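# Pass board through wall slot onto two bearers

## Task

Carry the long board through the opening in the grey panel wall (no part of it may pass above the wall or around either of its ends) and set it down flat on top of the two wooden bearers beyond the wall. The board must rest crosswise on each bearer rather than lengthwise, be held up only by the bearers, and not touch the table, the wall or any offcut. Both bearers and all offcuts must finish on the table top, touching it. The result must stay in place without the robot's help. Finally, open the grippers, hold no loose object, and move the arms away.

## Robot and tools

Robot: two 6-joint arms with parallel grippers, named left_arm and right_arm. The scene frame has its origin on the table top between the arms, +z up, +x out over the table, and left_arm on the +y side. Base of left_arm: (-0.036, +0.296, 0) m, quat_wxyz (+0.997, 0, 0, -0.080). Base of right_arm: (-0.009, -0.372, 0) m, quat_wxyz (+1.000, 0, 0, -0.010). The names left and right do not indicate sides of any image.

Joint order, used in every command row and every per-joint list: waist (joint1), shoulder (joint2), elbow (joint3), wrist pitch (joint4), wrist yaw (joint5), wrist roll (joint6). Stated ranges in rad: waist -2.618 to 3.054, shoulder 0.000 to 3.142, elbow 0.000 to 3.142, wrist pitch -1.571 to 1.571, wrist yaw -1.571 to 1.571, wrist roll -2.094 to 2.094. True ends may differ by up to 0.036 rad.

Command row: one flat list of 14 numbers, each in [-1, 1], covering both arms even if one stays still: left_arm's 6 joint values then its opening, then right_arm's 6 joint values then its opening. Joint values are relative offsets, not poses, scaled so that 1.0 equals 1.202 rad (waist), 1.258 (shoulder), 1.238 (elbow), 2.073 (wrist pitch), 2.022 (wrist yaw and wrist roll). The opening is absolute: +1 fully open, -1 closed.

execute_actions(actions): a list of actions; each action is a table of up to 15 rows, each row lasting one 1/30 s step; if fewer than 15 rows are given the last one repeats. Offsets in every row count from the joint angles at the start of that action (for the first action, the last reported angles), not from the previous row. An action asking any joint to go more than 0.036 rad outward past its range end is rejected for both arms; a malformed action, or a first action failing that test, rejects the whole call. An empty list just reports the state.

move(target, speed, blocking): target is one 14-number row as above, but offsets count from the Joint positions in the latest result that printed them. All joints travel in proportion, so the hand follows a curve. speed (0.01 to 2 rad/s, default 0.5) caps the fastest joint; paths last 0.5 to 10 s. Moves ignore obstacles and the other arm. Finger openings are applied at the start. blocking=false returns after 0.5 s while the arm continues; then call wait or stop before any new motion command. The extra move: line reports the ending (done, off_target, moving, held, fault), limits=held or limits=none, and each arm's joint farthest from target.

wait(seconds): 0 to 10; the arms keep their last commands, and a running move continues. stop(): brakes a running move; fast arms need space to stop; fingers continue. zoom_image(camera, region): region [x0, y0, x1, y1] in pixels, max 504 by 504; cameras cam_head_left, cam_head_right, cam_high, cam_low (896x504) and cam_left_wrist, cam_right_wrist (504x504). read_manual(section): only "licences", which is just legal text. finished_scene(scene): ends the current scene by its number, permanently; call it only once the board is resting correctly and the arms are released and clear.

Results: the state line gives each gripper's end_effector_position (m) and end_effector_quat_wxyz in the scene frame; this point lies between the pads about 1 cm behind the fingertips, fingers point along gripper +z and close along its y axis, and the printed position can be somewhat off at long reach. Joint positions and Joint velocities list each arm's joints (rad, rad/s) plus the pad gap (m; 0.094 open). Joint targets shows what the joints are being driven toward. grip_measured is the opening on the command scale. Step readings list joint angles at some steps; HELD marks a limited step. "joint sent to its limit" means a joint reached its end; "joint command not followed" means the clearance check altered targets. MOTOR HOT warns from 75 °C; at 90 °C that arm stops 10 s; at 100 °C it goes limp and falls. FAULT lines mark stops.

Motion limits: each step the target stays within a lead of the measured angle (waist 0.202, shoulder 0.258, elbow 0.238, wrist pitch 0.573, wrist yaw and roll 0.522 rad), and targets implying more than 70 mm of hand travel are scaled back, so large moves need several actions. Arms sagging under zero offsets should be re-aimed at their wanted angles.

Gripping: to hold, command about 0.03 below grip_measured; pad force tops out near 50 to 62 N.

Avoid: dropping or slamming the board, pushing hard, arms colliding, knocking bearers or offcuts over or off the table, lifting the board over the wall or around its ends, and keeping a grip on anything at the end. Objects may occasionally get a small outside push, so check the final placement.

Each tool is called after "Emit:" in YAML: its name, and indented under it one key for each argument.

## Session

Emit:
execute_actions:
  actions: []

Scene clock: 0.00 s.
left_arm: end_effector_position=(+0.2651, +0.2282, +0.1534) grip_measured=+1.000 end_effector_quat_wxyz=(+0.111, +0.244, +0.916, +0.299) | right_arm: end_effector_position=(+0.2840, -0.5856, +0.2815) grip_measured=+1.000 end_effector_quat_wxyz=(+0.222, +0.482, +0.846, -0.052)
Joint names: [waist, shoulder, elbow, wrist pitch, wrist yaw, wrist roll]
Joint positions: left_arm=[-0.42   1.615  1.309 -1.238 -0.648 -0.05   0.094] | right_arm=[-0.581  1.619  1.883 -1.38   0.064  0.419  0.094]
Joint velocities: left_arm=[ 0.007 -0.012 -0.007  0.022 -0.037 -0.037  0.   ] | right_arm=[-0.002 -0.002 -0.012 -0.007 -0.022 -0.007  0.   ]
Motor temperatures (°C, as the motors report them): left_arm=[16 17 15 19 15 14] | right_arm=[17 20 15 17 15 16]
Joint targets: left_arm=[-0.420 1.609 1.316 -1.236 -0.657 -0.055] | right_arm=[-0.581 1.612 1.890 -1.379 0.070 0.417]

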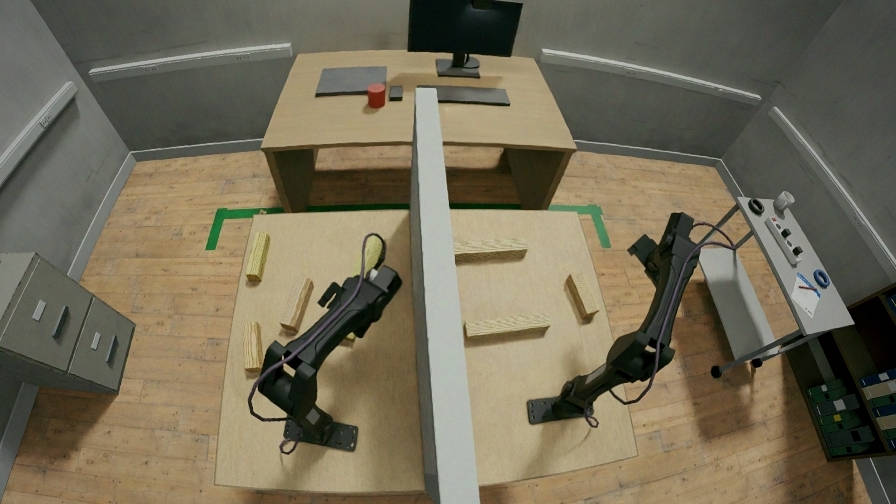

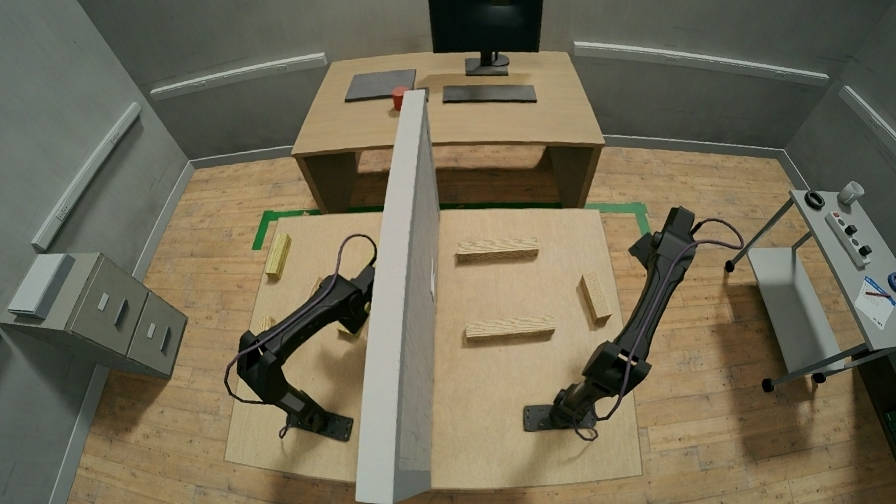

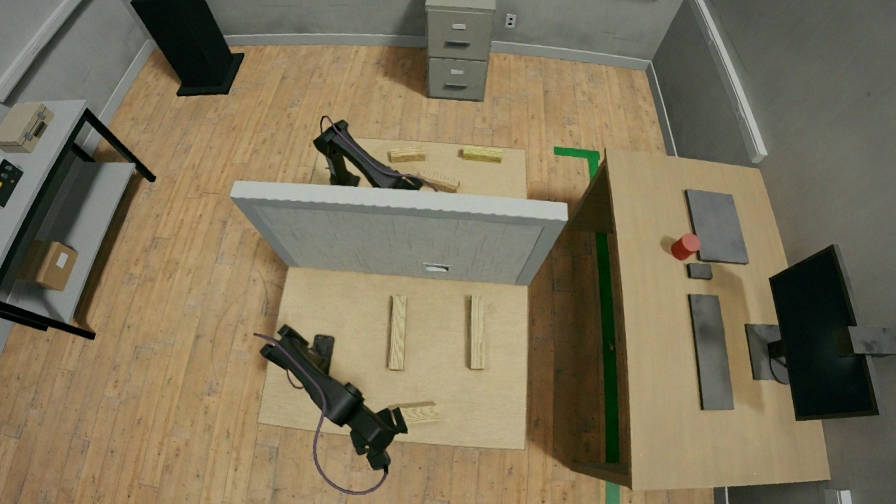

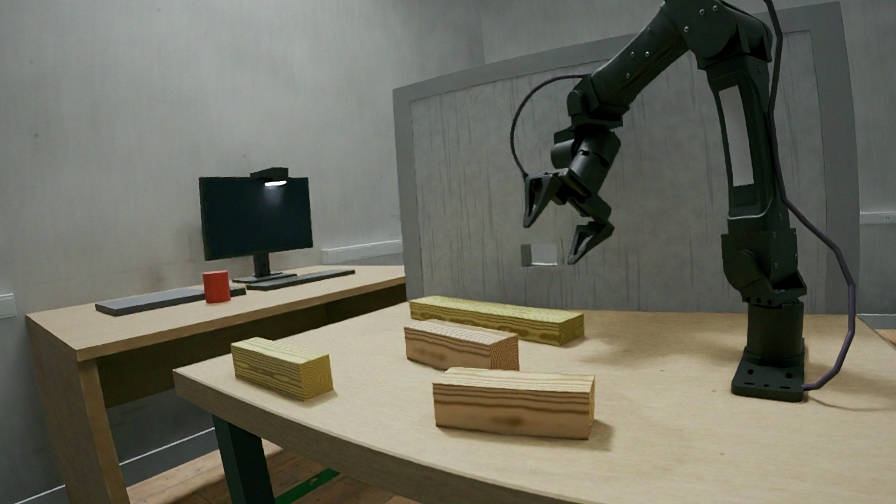

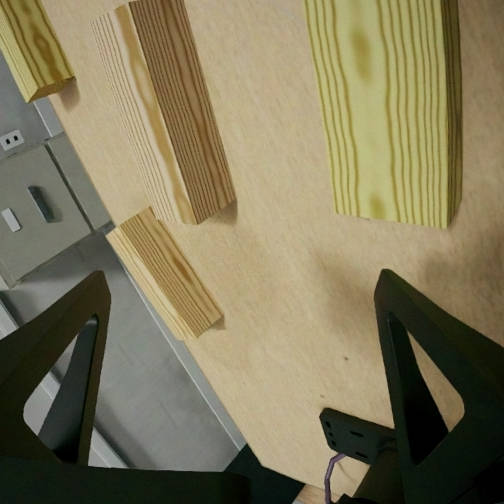

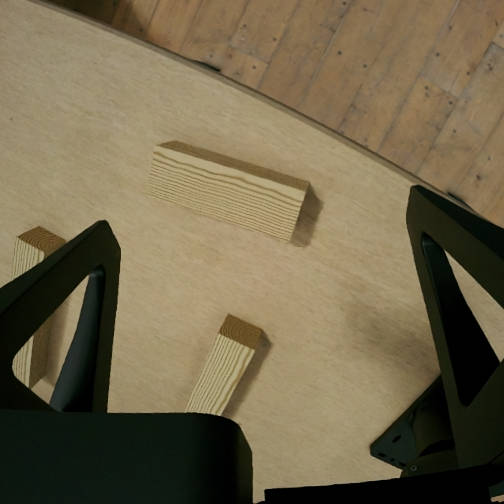

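Emit:
move:
  target: [0.29, -0.394, -0.645, 0.536, 0.32, 0.025, 1, 0.703, 0.349, 0.064, 0.0885, -0.407, -0.823, 1]
  speed: 1.0

Scene clock: 3.70 s.
left_arm: end_effector_position=(+0.2824, +0.2206, +0.0962) grip_measured=+1.000 end_effector_quat_wxyz=(+0.395, +0.106, +0.911, -0.044) | right_arm: end_effector_position=(+0.3904, -0.1477, +0.1842) grip_measured=+1.000 end_effector_quat_wxyz=(-0.268, +0.658, -0.654, -0.258)
Joint names: [waist, shoulder, elbow, wrist pitch, wrist yaw, wrist roll]
Joint positions: left_arm=[-0.081  1.147  0.529 -0.134 -0.011 -0.005  0.094] | right_arm=[ 0.268  2.054  1.929 -1.203 -0.731 -1.237  0.094]
Joint velocities: left_arm=[-0.012 -0.002  0.002  0.007  0.022 -0.007  0.   ] | right_arm=[-0.017 -0.022 -0.032  0.066  0.022  0.081  0.   ]
Motor temperatures (°C, as the motors report them): left_arm=[16 18 15 19 15 14] | right_arm=[17 21 15 17 15 16]
Joint targets: left_arm=[-0.072 1.120 0.511 -0.127 -0.001 0.000] | right_arm=[0.264 2.058 1.962 -1.197 -0.759 -1.245]
move: off_target (left_arm, right_arm); limits=none; left_arm: farthest joint: the shoulder, 0.028 radians from its target (0.496 radians at the start); right_arm: farthest joint: the elbow, 0.033 radians from its target (0.079 radians at the start)

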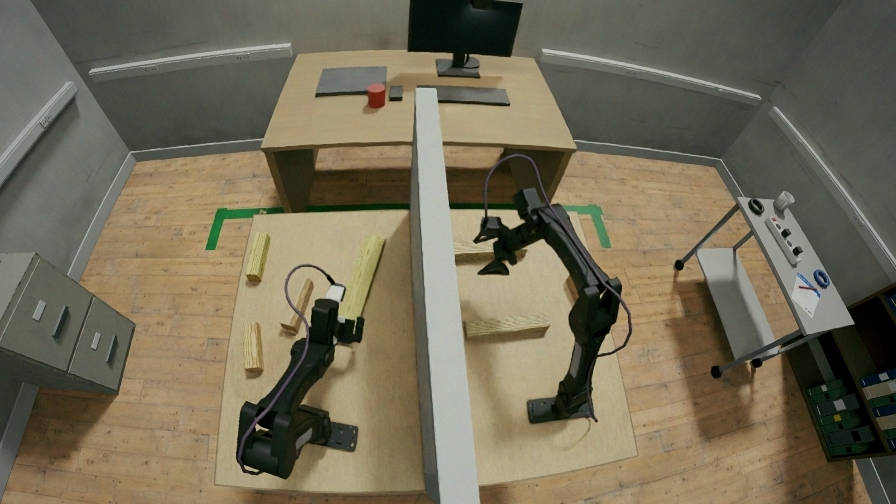

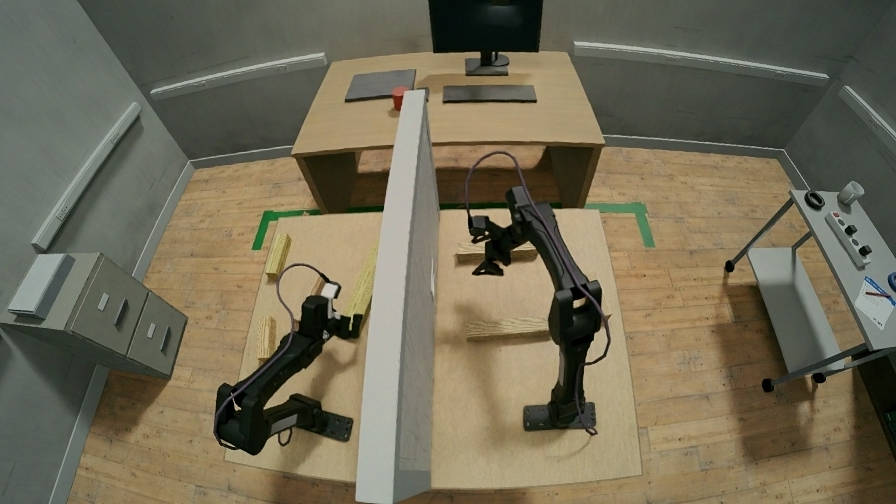

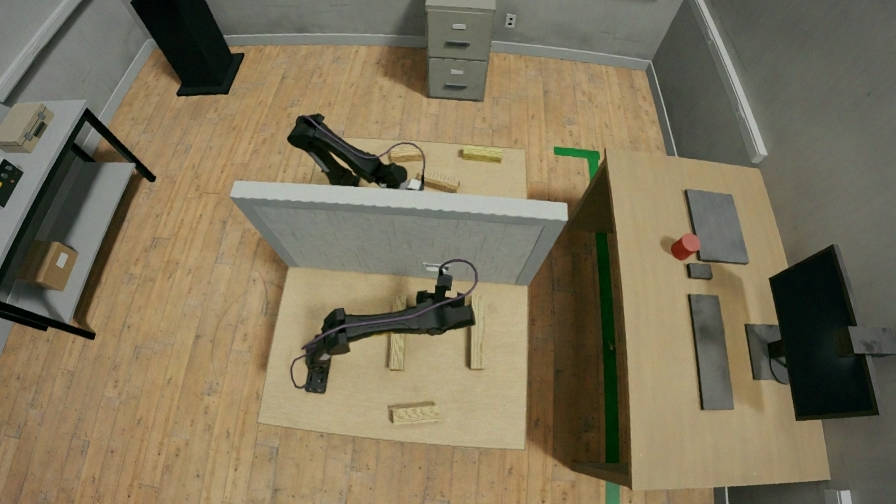

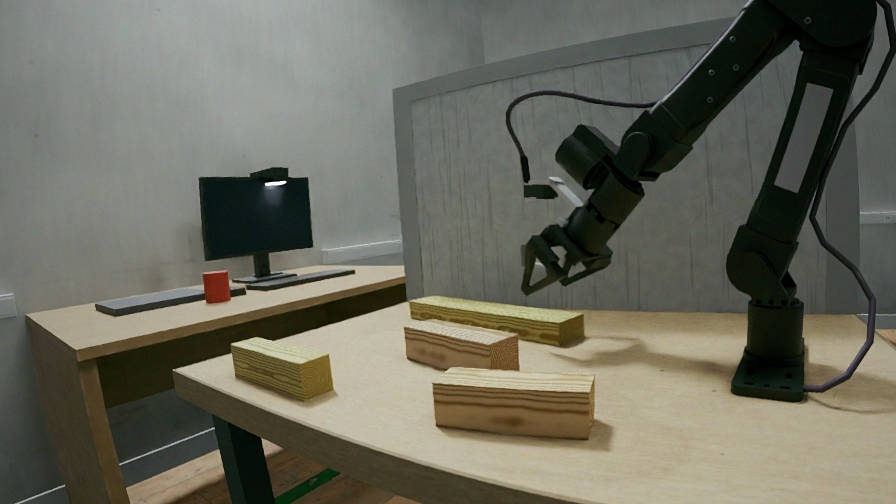

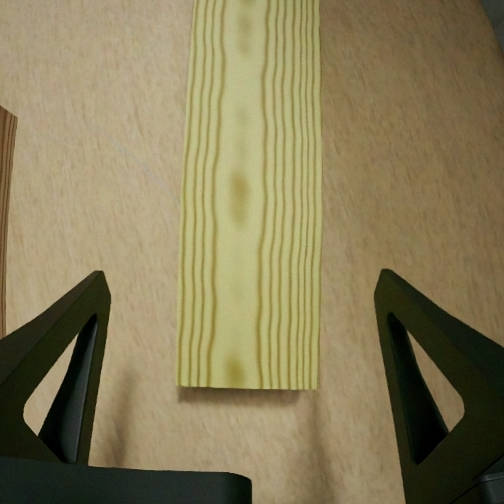

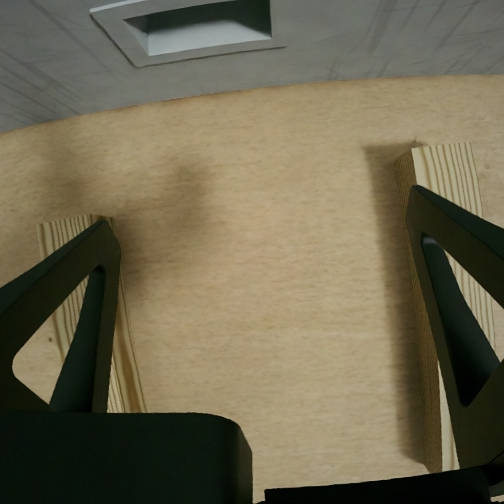

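Emit:
move:
  target: [0, 0.345, 0.047, 0.189, 0.005, 0.003, 1, 0, 0, 0, 0, 0, 0, 1]
  speed: 0.6

Scene clock: 5.37 s.
left_arm: end_effector_position=(+0.3324, +0.2082, +0.0339) grip_measured=+1.000 end_effector_quat_wxyz=(+0.389, +0.107, +0.914, -0.043) | right_arm: end_effector_position=(+0.3910, -0.1486, +0.1834) grip_measured=+1.000 end_effector_quat_wxyz=(-0.267, +0.659, -0.655, -0.255)
Joint names: [waist, shoulder, elbow, wrist pitch, wrist yaw, wrist roll]
Joint positions: left_arm=[-0.081  1.569  0.554  0.249 -0.01  -0.004  0.094] | right_arm=[ 0.268  2.054  1.929 -1.202 -0.723 -1.238  0.094]
Joint velocities: left_arm=[-0.007 -0.017  0.007  0.022  0.007  0.007  0.   ] | right_arm=[ 0.002 -0.002  0.002  0.007 -0.007 -0.007  0.   ]
Motor temperatures (°C, as the motors report them): left_arm=[16 18 15 19 15 14] | right_arm=[17 21 15 17 15 16]
Joint targets: left_arm=[-0.081 1.581 0.587 0.257 -0.001 0.001] | right_arm=[0.268 2.054 1.929 -1.203 -0.731 -1.238]
move: off_target (left_arm); limits=none; left_arm: farthest joint: the elbow, 0.033 radians from its target (0.058 radians at the start); right_arm: farthest joint: the wrist yaw, 0.008 radians from its target (0.000 radians at the start)

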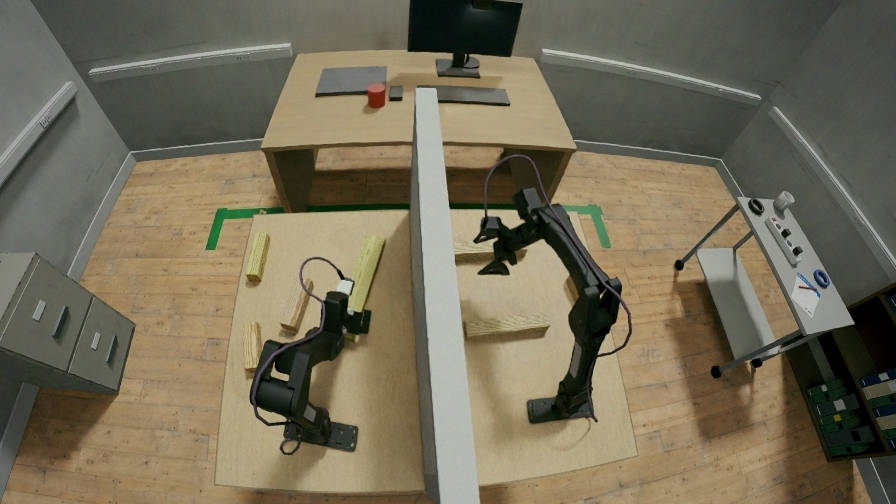

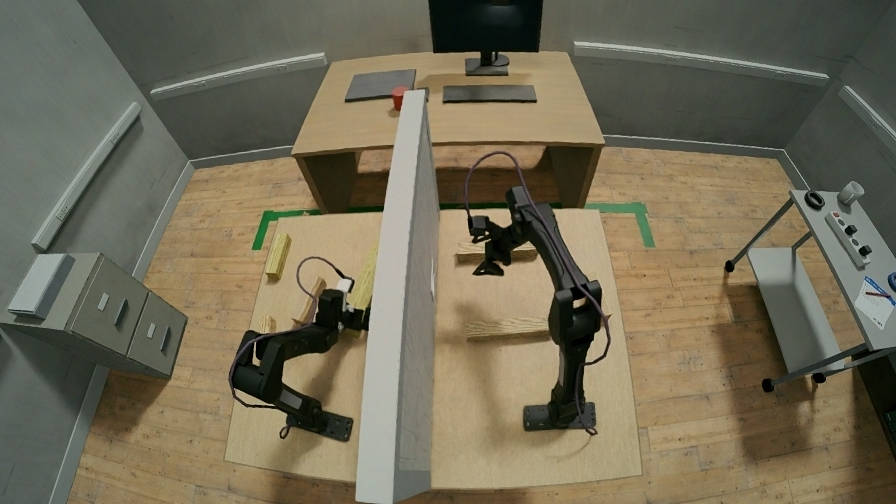

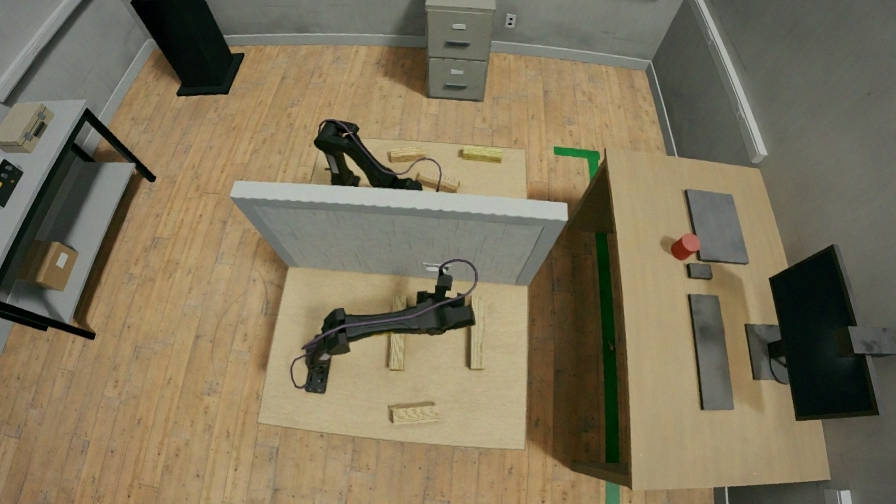

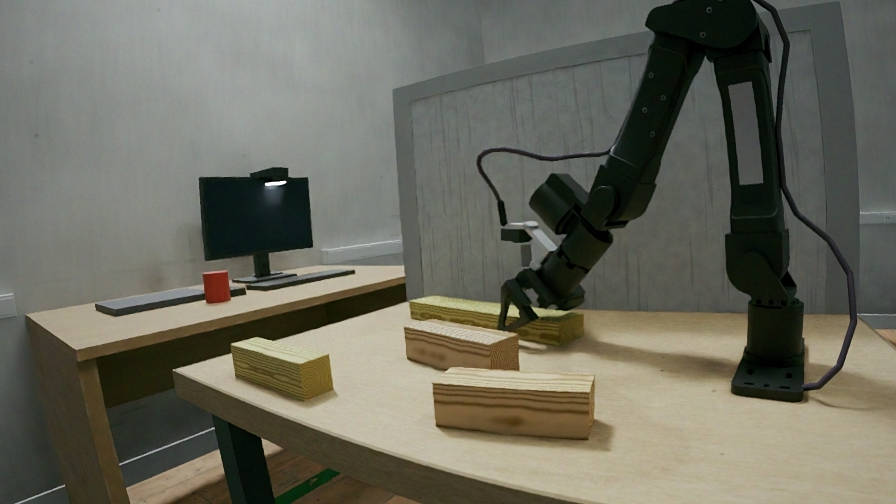

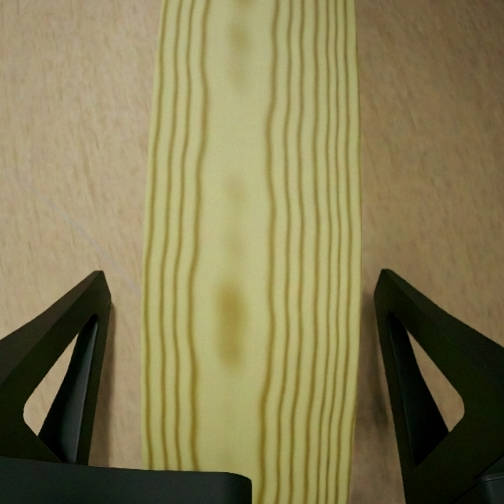

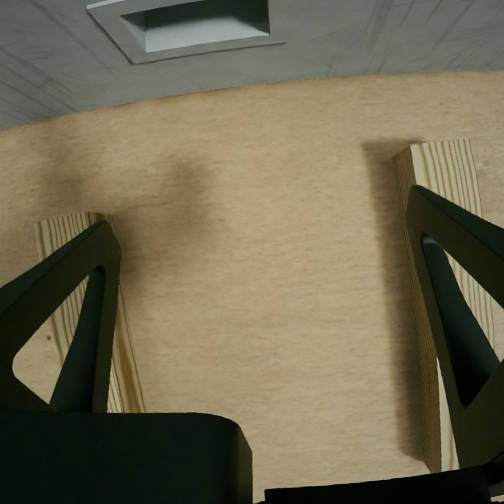

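Emit:
execute_actions:
  actions:
    - [[0, 0.03, 0, 0, 0, 0, 1, 0, 0, 0, 0, 0, 0, 1]]
    - [[0, 0, 0, 0, 0, 0, 0.1, 0, 0, 0, 0, 0, 0, 1]]
    - [[0, 0, 0, 0, 0, 0, 0.1, 0, 0, 0, 0, 0, 0, 1]]

Scene clock: 7.03 s.
left_arm: end_effector_position=(+0.3309, +0.2079, +0.0264) grip_measured=+0.351 end_effector_quat_wxyz=(+0.380, +0.107, +0.918, -0.044) | right_arm: end_effector_position=(+0.3923, -0.1514, +0.1808) grip_measured=+1.000 end_effector_quat_wxyz=(-0.262, +0.661, -0.659, -0.245)
Joint names: [waist, shoulder, elbow, wrist pitch, wrist yaw, wrist roll]
Joint positions: left_arm=[-0.081  1.591  0.554  0.253 -0.007 -0.006  0.063] | right_arm=[ 0.268  2.054  1.929 -1.202 -0.7   -1.238  0.094]
Joint velocities: left_arm=[ 0.012 -0.017  0.017  0.022 -0.037  0.066 -0.   ] | right_arm=[-0.002  0.007  0.012  0.051 -0.022  0.007  0.   ]
Motor temperatures (°C, as the motors report them): left_arm=[16 18 16 19 15 14] | right_arm=[17 21 16 17 15 16]
Joint targets: left_arm=[-0.081 1.591 0.554 0.253 -0.007 -0.006] | right_arm=[0.268 2.054 1.929 -1.202 -0.708 -1.238]
Step readings (joint positions; steps 1 to 15: 1st action; 16 to 30: 2nd action; 31 to 45: 3rd action):
0: left_arm=[-0.081 1.569 0.554 0.250 -0.010 -0.004] | right_arm=[0.268 2.054 1.929 -1.202 -0.723 -1.238]
1: left_arm=[-0.081 1.572 0.554 0.250 -0.010 -0.004] | right_arm=[0.268 2.054 1.929 -1.202 -0.722 -1.238]
2: left_arm=[-0.081 1.576 0.554 0.252 -0.010 -0.004] | right_arm=[0.268 2.054 1.929 -1.202 -0.720 -1.238]
4: left_arm=[-0.081 1.587 0.554 0.252 -0.010 -0.004] | right_arm=[0.268 2.054 1.929 -1.202 -0.718 -1.238]
8: left_arm=[-0.081 1.591 0.554 0.253 -0.010 -0.004] | right_arm=[0.268 2.054 1.929 -1.202 -0.716 -1.238]
15: left_arm=[-0.081 1.591 0.554 0.253 -0.010 -0.004] | right_arm=[0.268 2.054 1.929 -1.202 -0.715 -1.238]
16: left_arm=[-0.081 1.591 0.554 0.253 -0.010 -0.004] | right_arm=[0.268 2.054 1.929 -1.202 -0.714 -1.238]
17: left_arm=[-0.081 1.591 0.554 0.253 -0.010 -0.004] | right_arm=[0.268 2.054 1.929 -1.202 -0.713 -1.238]
19: left_arm=[-0.081 1.591 0.554 0.253 -0.007 -0.005] | right_arm=[0.268 2.054 1.929 -1.202 -0.711 -1.238]
23: left_arm=[-0.081 1.591 0.554 0.253 -0.007 -0.006] | right_arm=[0.268 2.054 1.929 -1.202 -0.709 -1.238]
30: left_arm=[-0.081 1.591 0.554 0.253 -0.007 -0.006] | right_arm=[0.268 2.054 1.929 -1.202 -0.708 -1.238]
31: left_arm=[-0.081 1.591 0.554 0.253 -0.007 -0.006] | right_arm=[0.268 2.054 1.929 -1.202 -0.707 -1.238]
32: left_arm=[-0.081 1.591 0.554 0.253 -0.007 -0.006] | right_arm=[0.268 2.054 1.929 -1.202 -0.705 -1.238]
34: left_arm=[-0.081 1.591 0.554 0.253 -0.007 -0.006] | right_arm=[0.268 2.054 1.929 -1.202 -0.703 -1.238]
38: left_arm=[-0.081 1.591 0.554 0.253 -0.007 -0.006] | right_arm=[0.268 2.054 1.929 -1.202 -0.702 -1.238]
45: Joint positions above

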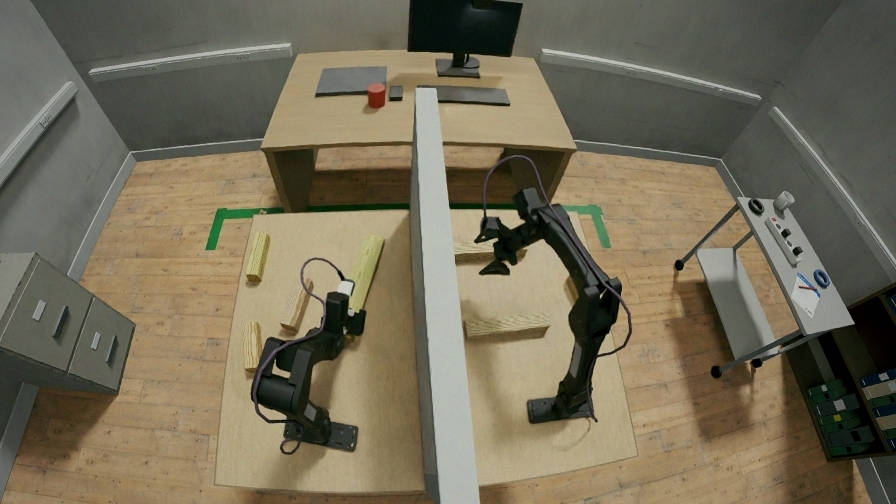

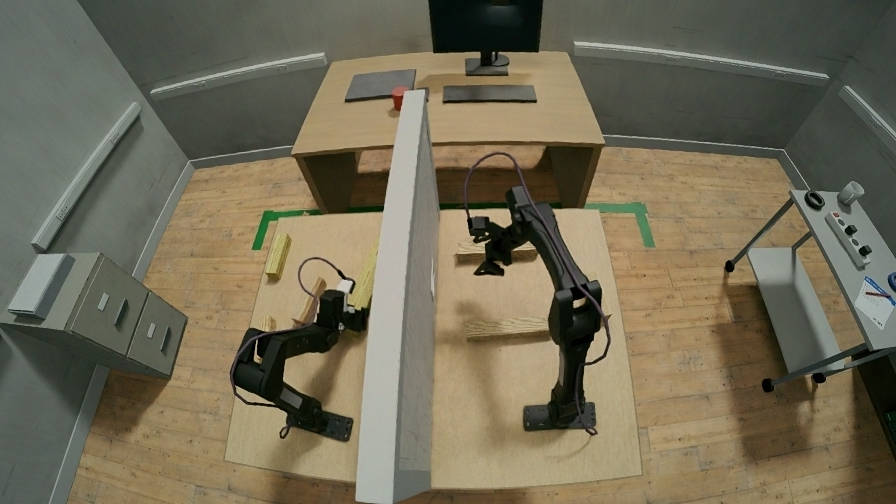

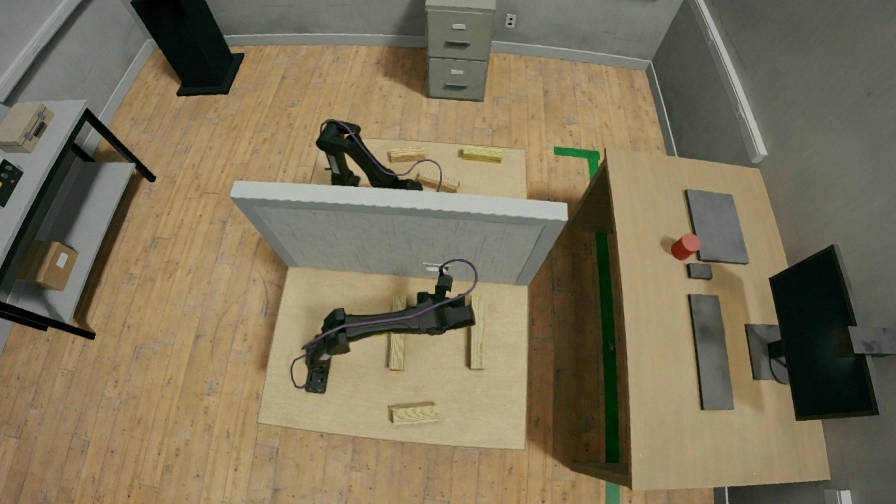

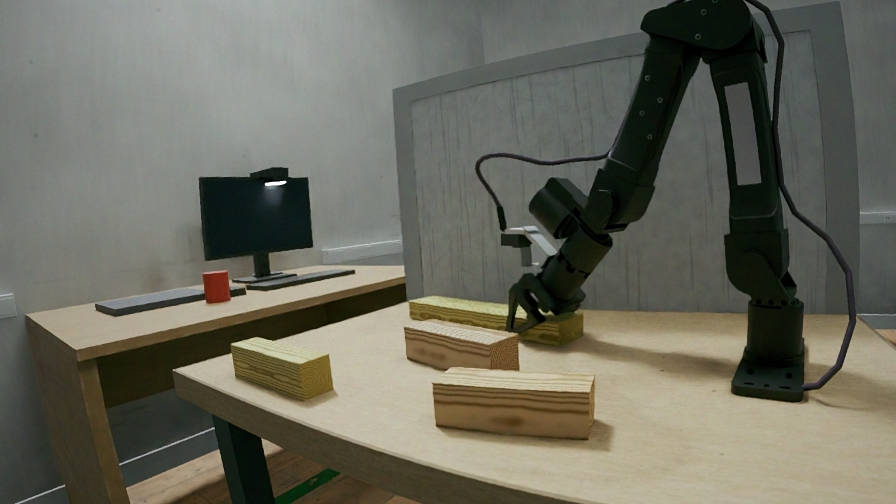

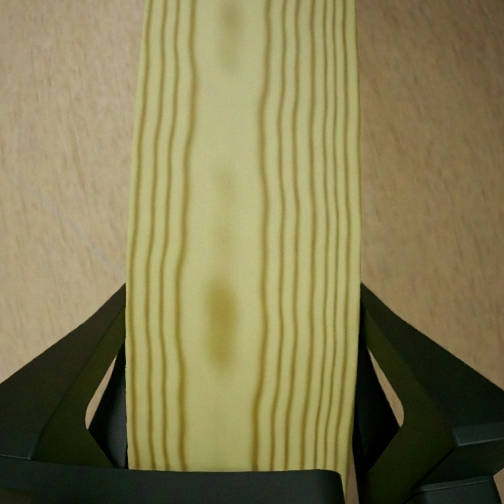

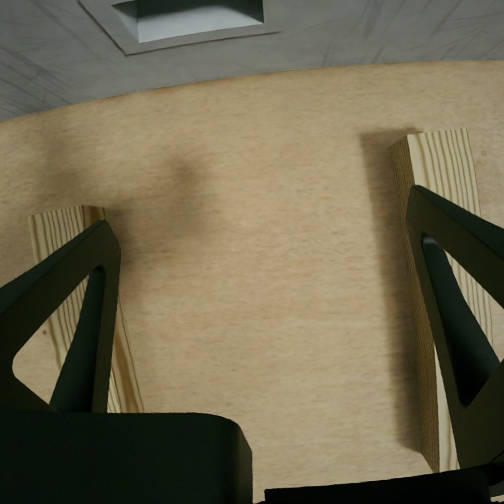

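Emit:
move:
  target: [0.319, -0.049, 0.405, -0.3276, 0.323, 0.372, 0.1, 0, 0, 0, 0, -0.04, 0, 1]
  speed: 0.7

Scene clock: 9.63 s.
left_arm: end_effector_position=(+0.3451, +0.2534, +0.1141) grip_measured=+0.349 end_effector_quat_wxyz=(+0.345, +0.345, +0.862, -0.137) | right_arm: end_effector_position=(+0.3891, -0.1450, +0.1869) grip_measured=+1.000 end_effector_quat_wxyz=(-0.273, +0.657, -0.650, -0.267)
Joint names: [waist, shoulder, elbow, wrist pitch, wrist yaw, wrist roll]
Joint positions: left_arm=[ 0.3    1.569  1.01  -0.476  0.569  0.74   0.063] | right_arm=[ 0.268  2.054  1.929 -1.202 -0.753 -1.238  0.094]
Joint velocities: left_arm=[-0.012  0.002  0.007  0.022 -0.037 -0.037 -0.001] | right_arm=[-0.007 -0.012 -0.012 -0.022 -0.066 -0.022  0.   ]
Motor temperatures (°C, as the motors report them): left_arm=[16 18 16 20 15 14] | right_arm=[17 22 16 17 15 16]
Joint targets: left_arm=[0.303 1.530 1.055 -0.427 0.646 0.746] | right_arm=[0.268 2.054 1.929 -1.202 -0.782 -1.238]
move: off_target (left_arm, right_arm); limits=none; left_arm: farthest joint: the wrist yaw, 0.077 radians from its target (0.653 radians at the start); right_arm: farthest joint: the wrist yaw, 0.028 radians from its target (0.080 radians at the start)

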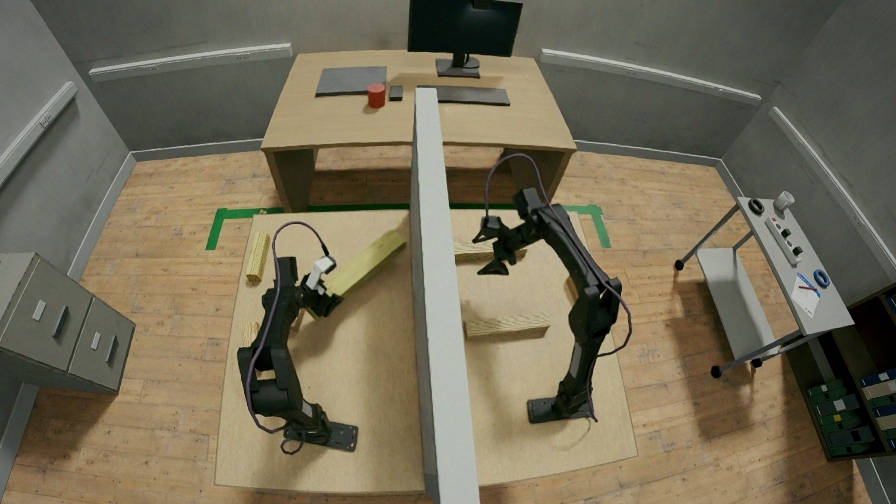

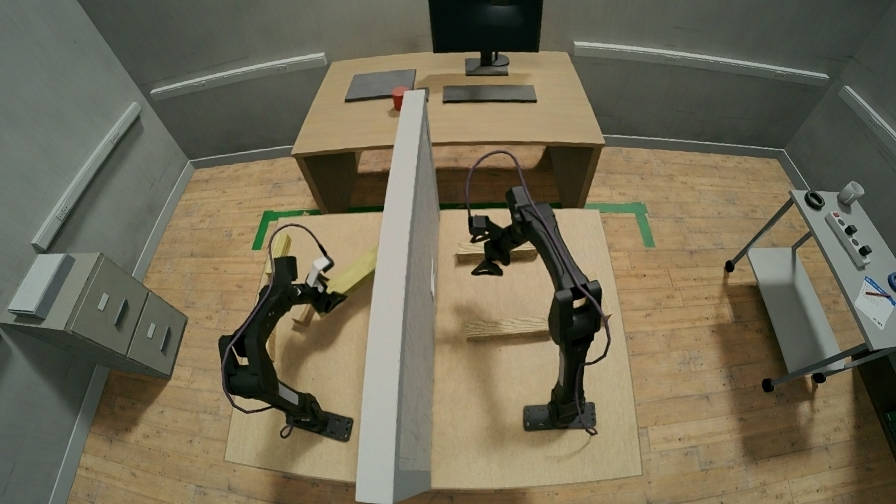

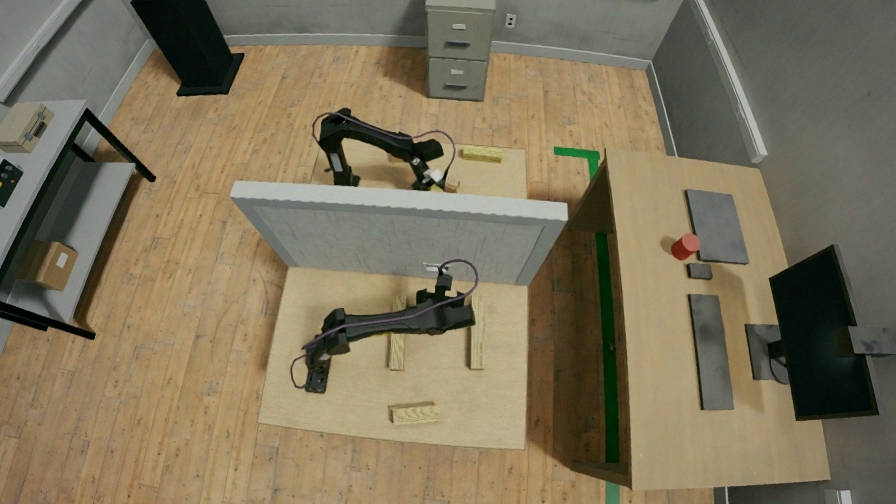

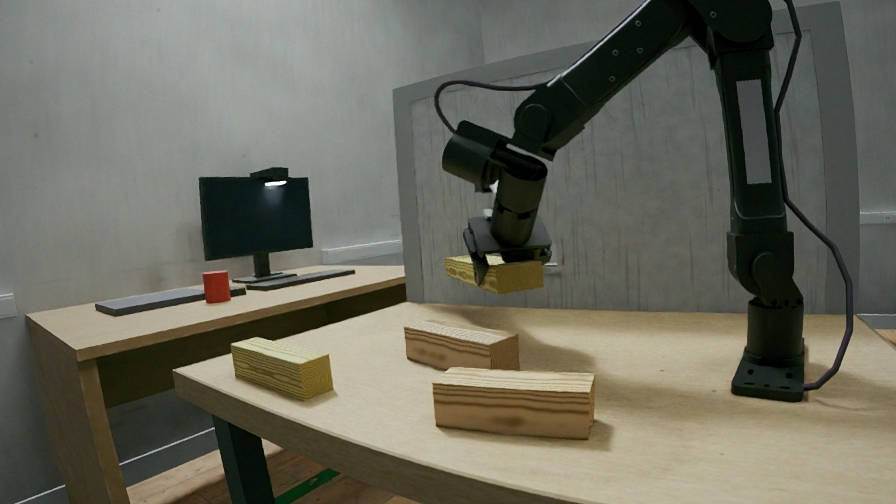

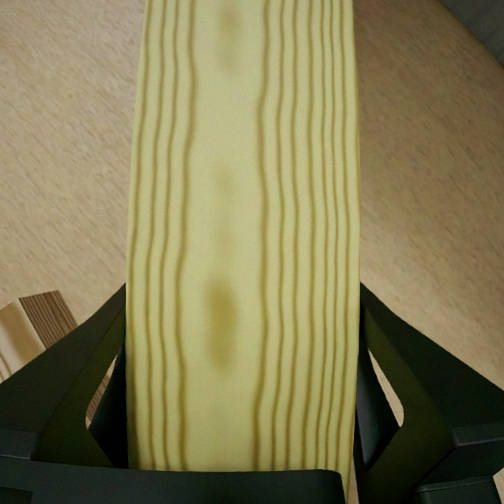

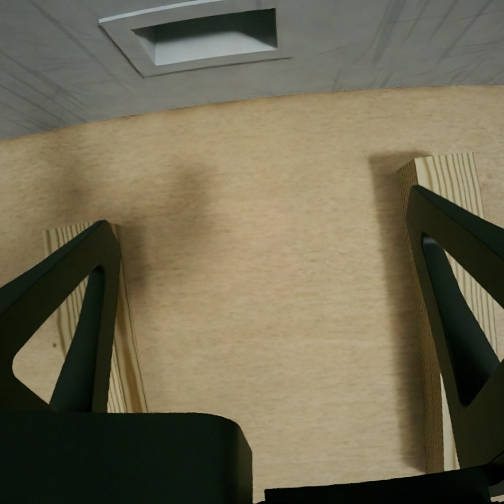

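Emit:
move:
  target: [0.154, 0.337, 0.505, -0.2825, 0.145, 0.363, 0.1, 0, 0, 0, 0, -0.012, 0, 1]
  speed: 0.7

Scene clock: 12.27 s.
left_arm: end_effector_position=(+0.3817, +0.3071, +0.1179) grip_measured=+0.348 end_effector_quat_wxyz=(+0.320, +0.521, +0.768, -0.190) | right_arm: end_effector_position=(+0.3894, -0.1455, +0.1864) grip_measured=+1.000 end_effector_quat_wxyz=(-0.272, +0.657, -0.651, -0.266)
Joint names: [waist, shoulder, elbow, wrist pitch, wrist yaw, wrist roll]
Joint positions: left_arm=[ 0.482  1.998  1.589 -1.051  0.756  1.469  0.063] | right_arm=[ 0.268  2.054  1.929 -1.202 -0.749 -1.238  0.094]
Joint velocities: left_arm=[-0.002  0.007 -0.012 -0.022 -0.051 -0.007 -0.   ] | right_arm=[ 0.017 -0.007 -0.002  0.037 -0.022 -0.022  0.   ]
Motor temperatures (°C, as the motors report them): left_arm=[16 19 16 20 16 14] | right_arm=[17 22 16 17 15 16]
Joint targets: left_arm=[0.485 1.993 1.635 -1.061 0.862 1.474] | right_arm=[0.268 2.054 1.929 -1.202 -0.777 -1.238]
move: off_target (left_arm, right_arm); limits=none; left_arm: farthest joint: the wrist yaw, 0.106 radians from its target (0.293 radians at the start); right_arm: farthest joint: the wrist yaw, 0.028 radians from its target (0.024 radians at the start)

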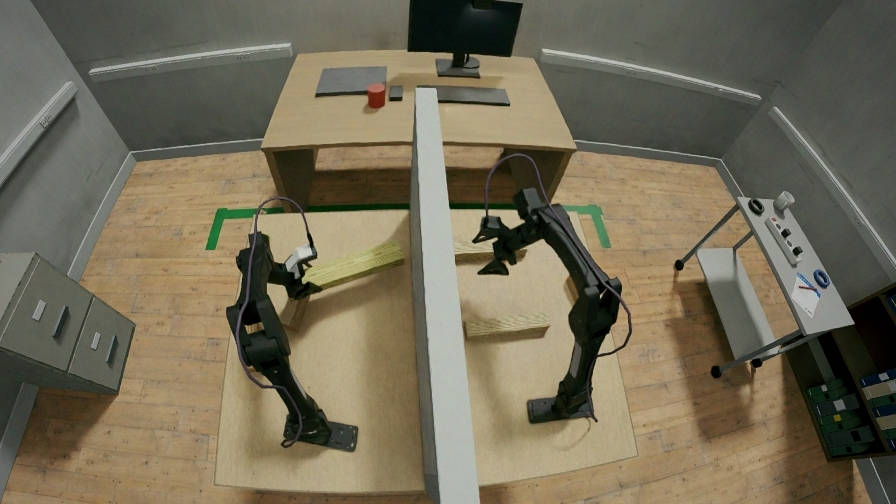

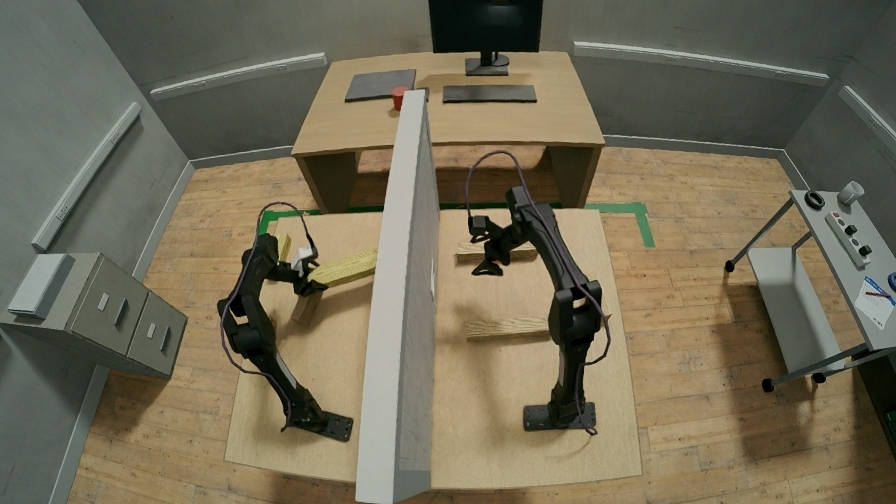

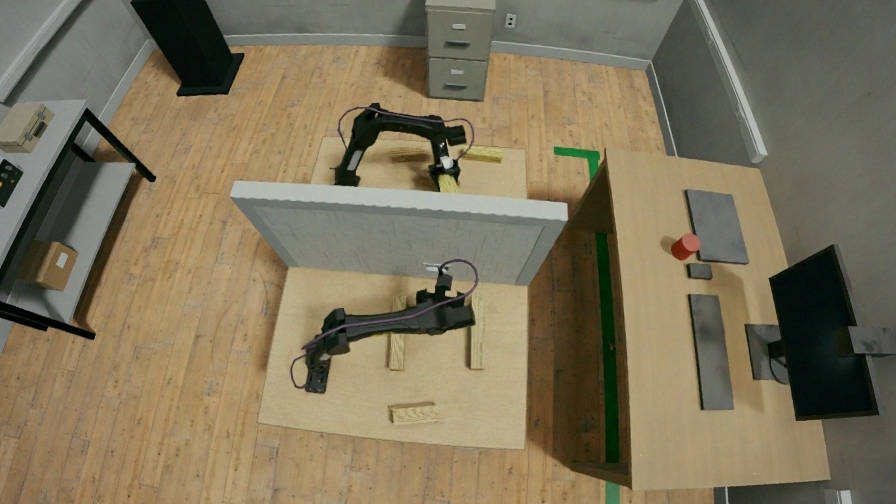

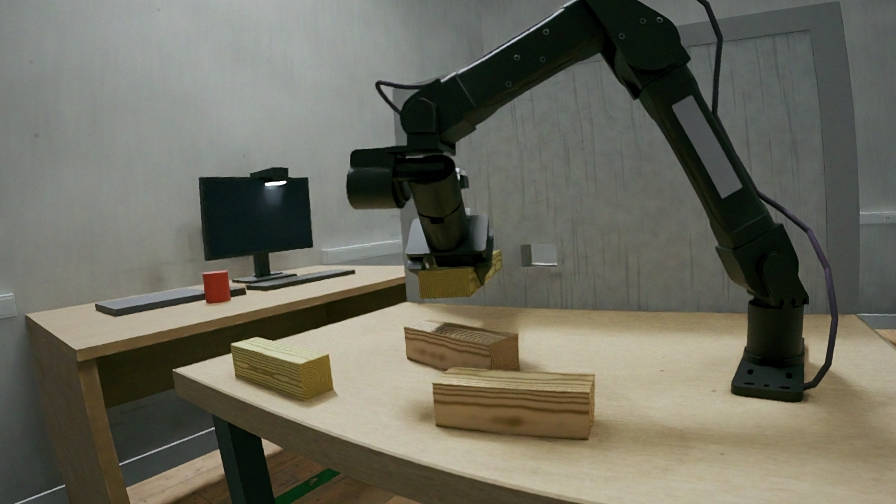

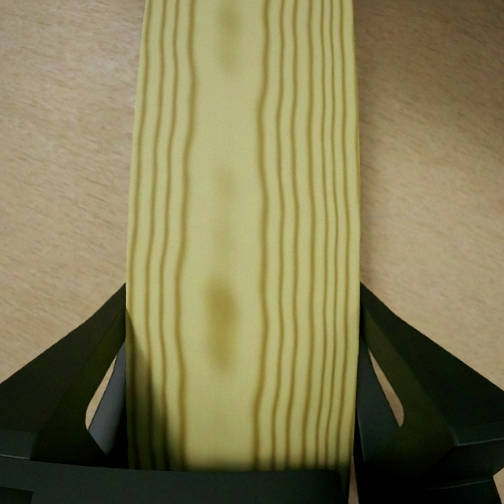

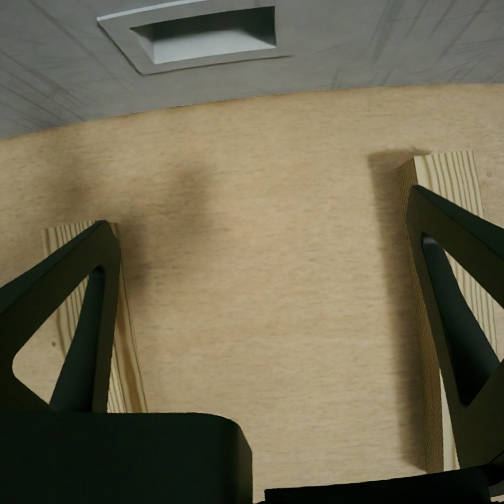

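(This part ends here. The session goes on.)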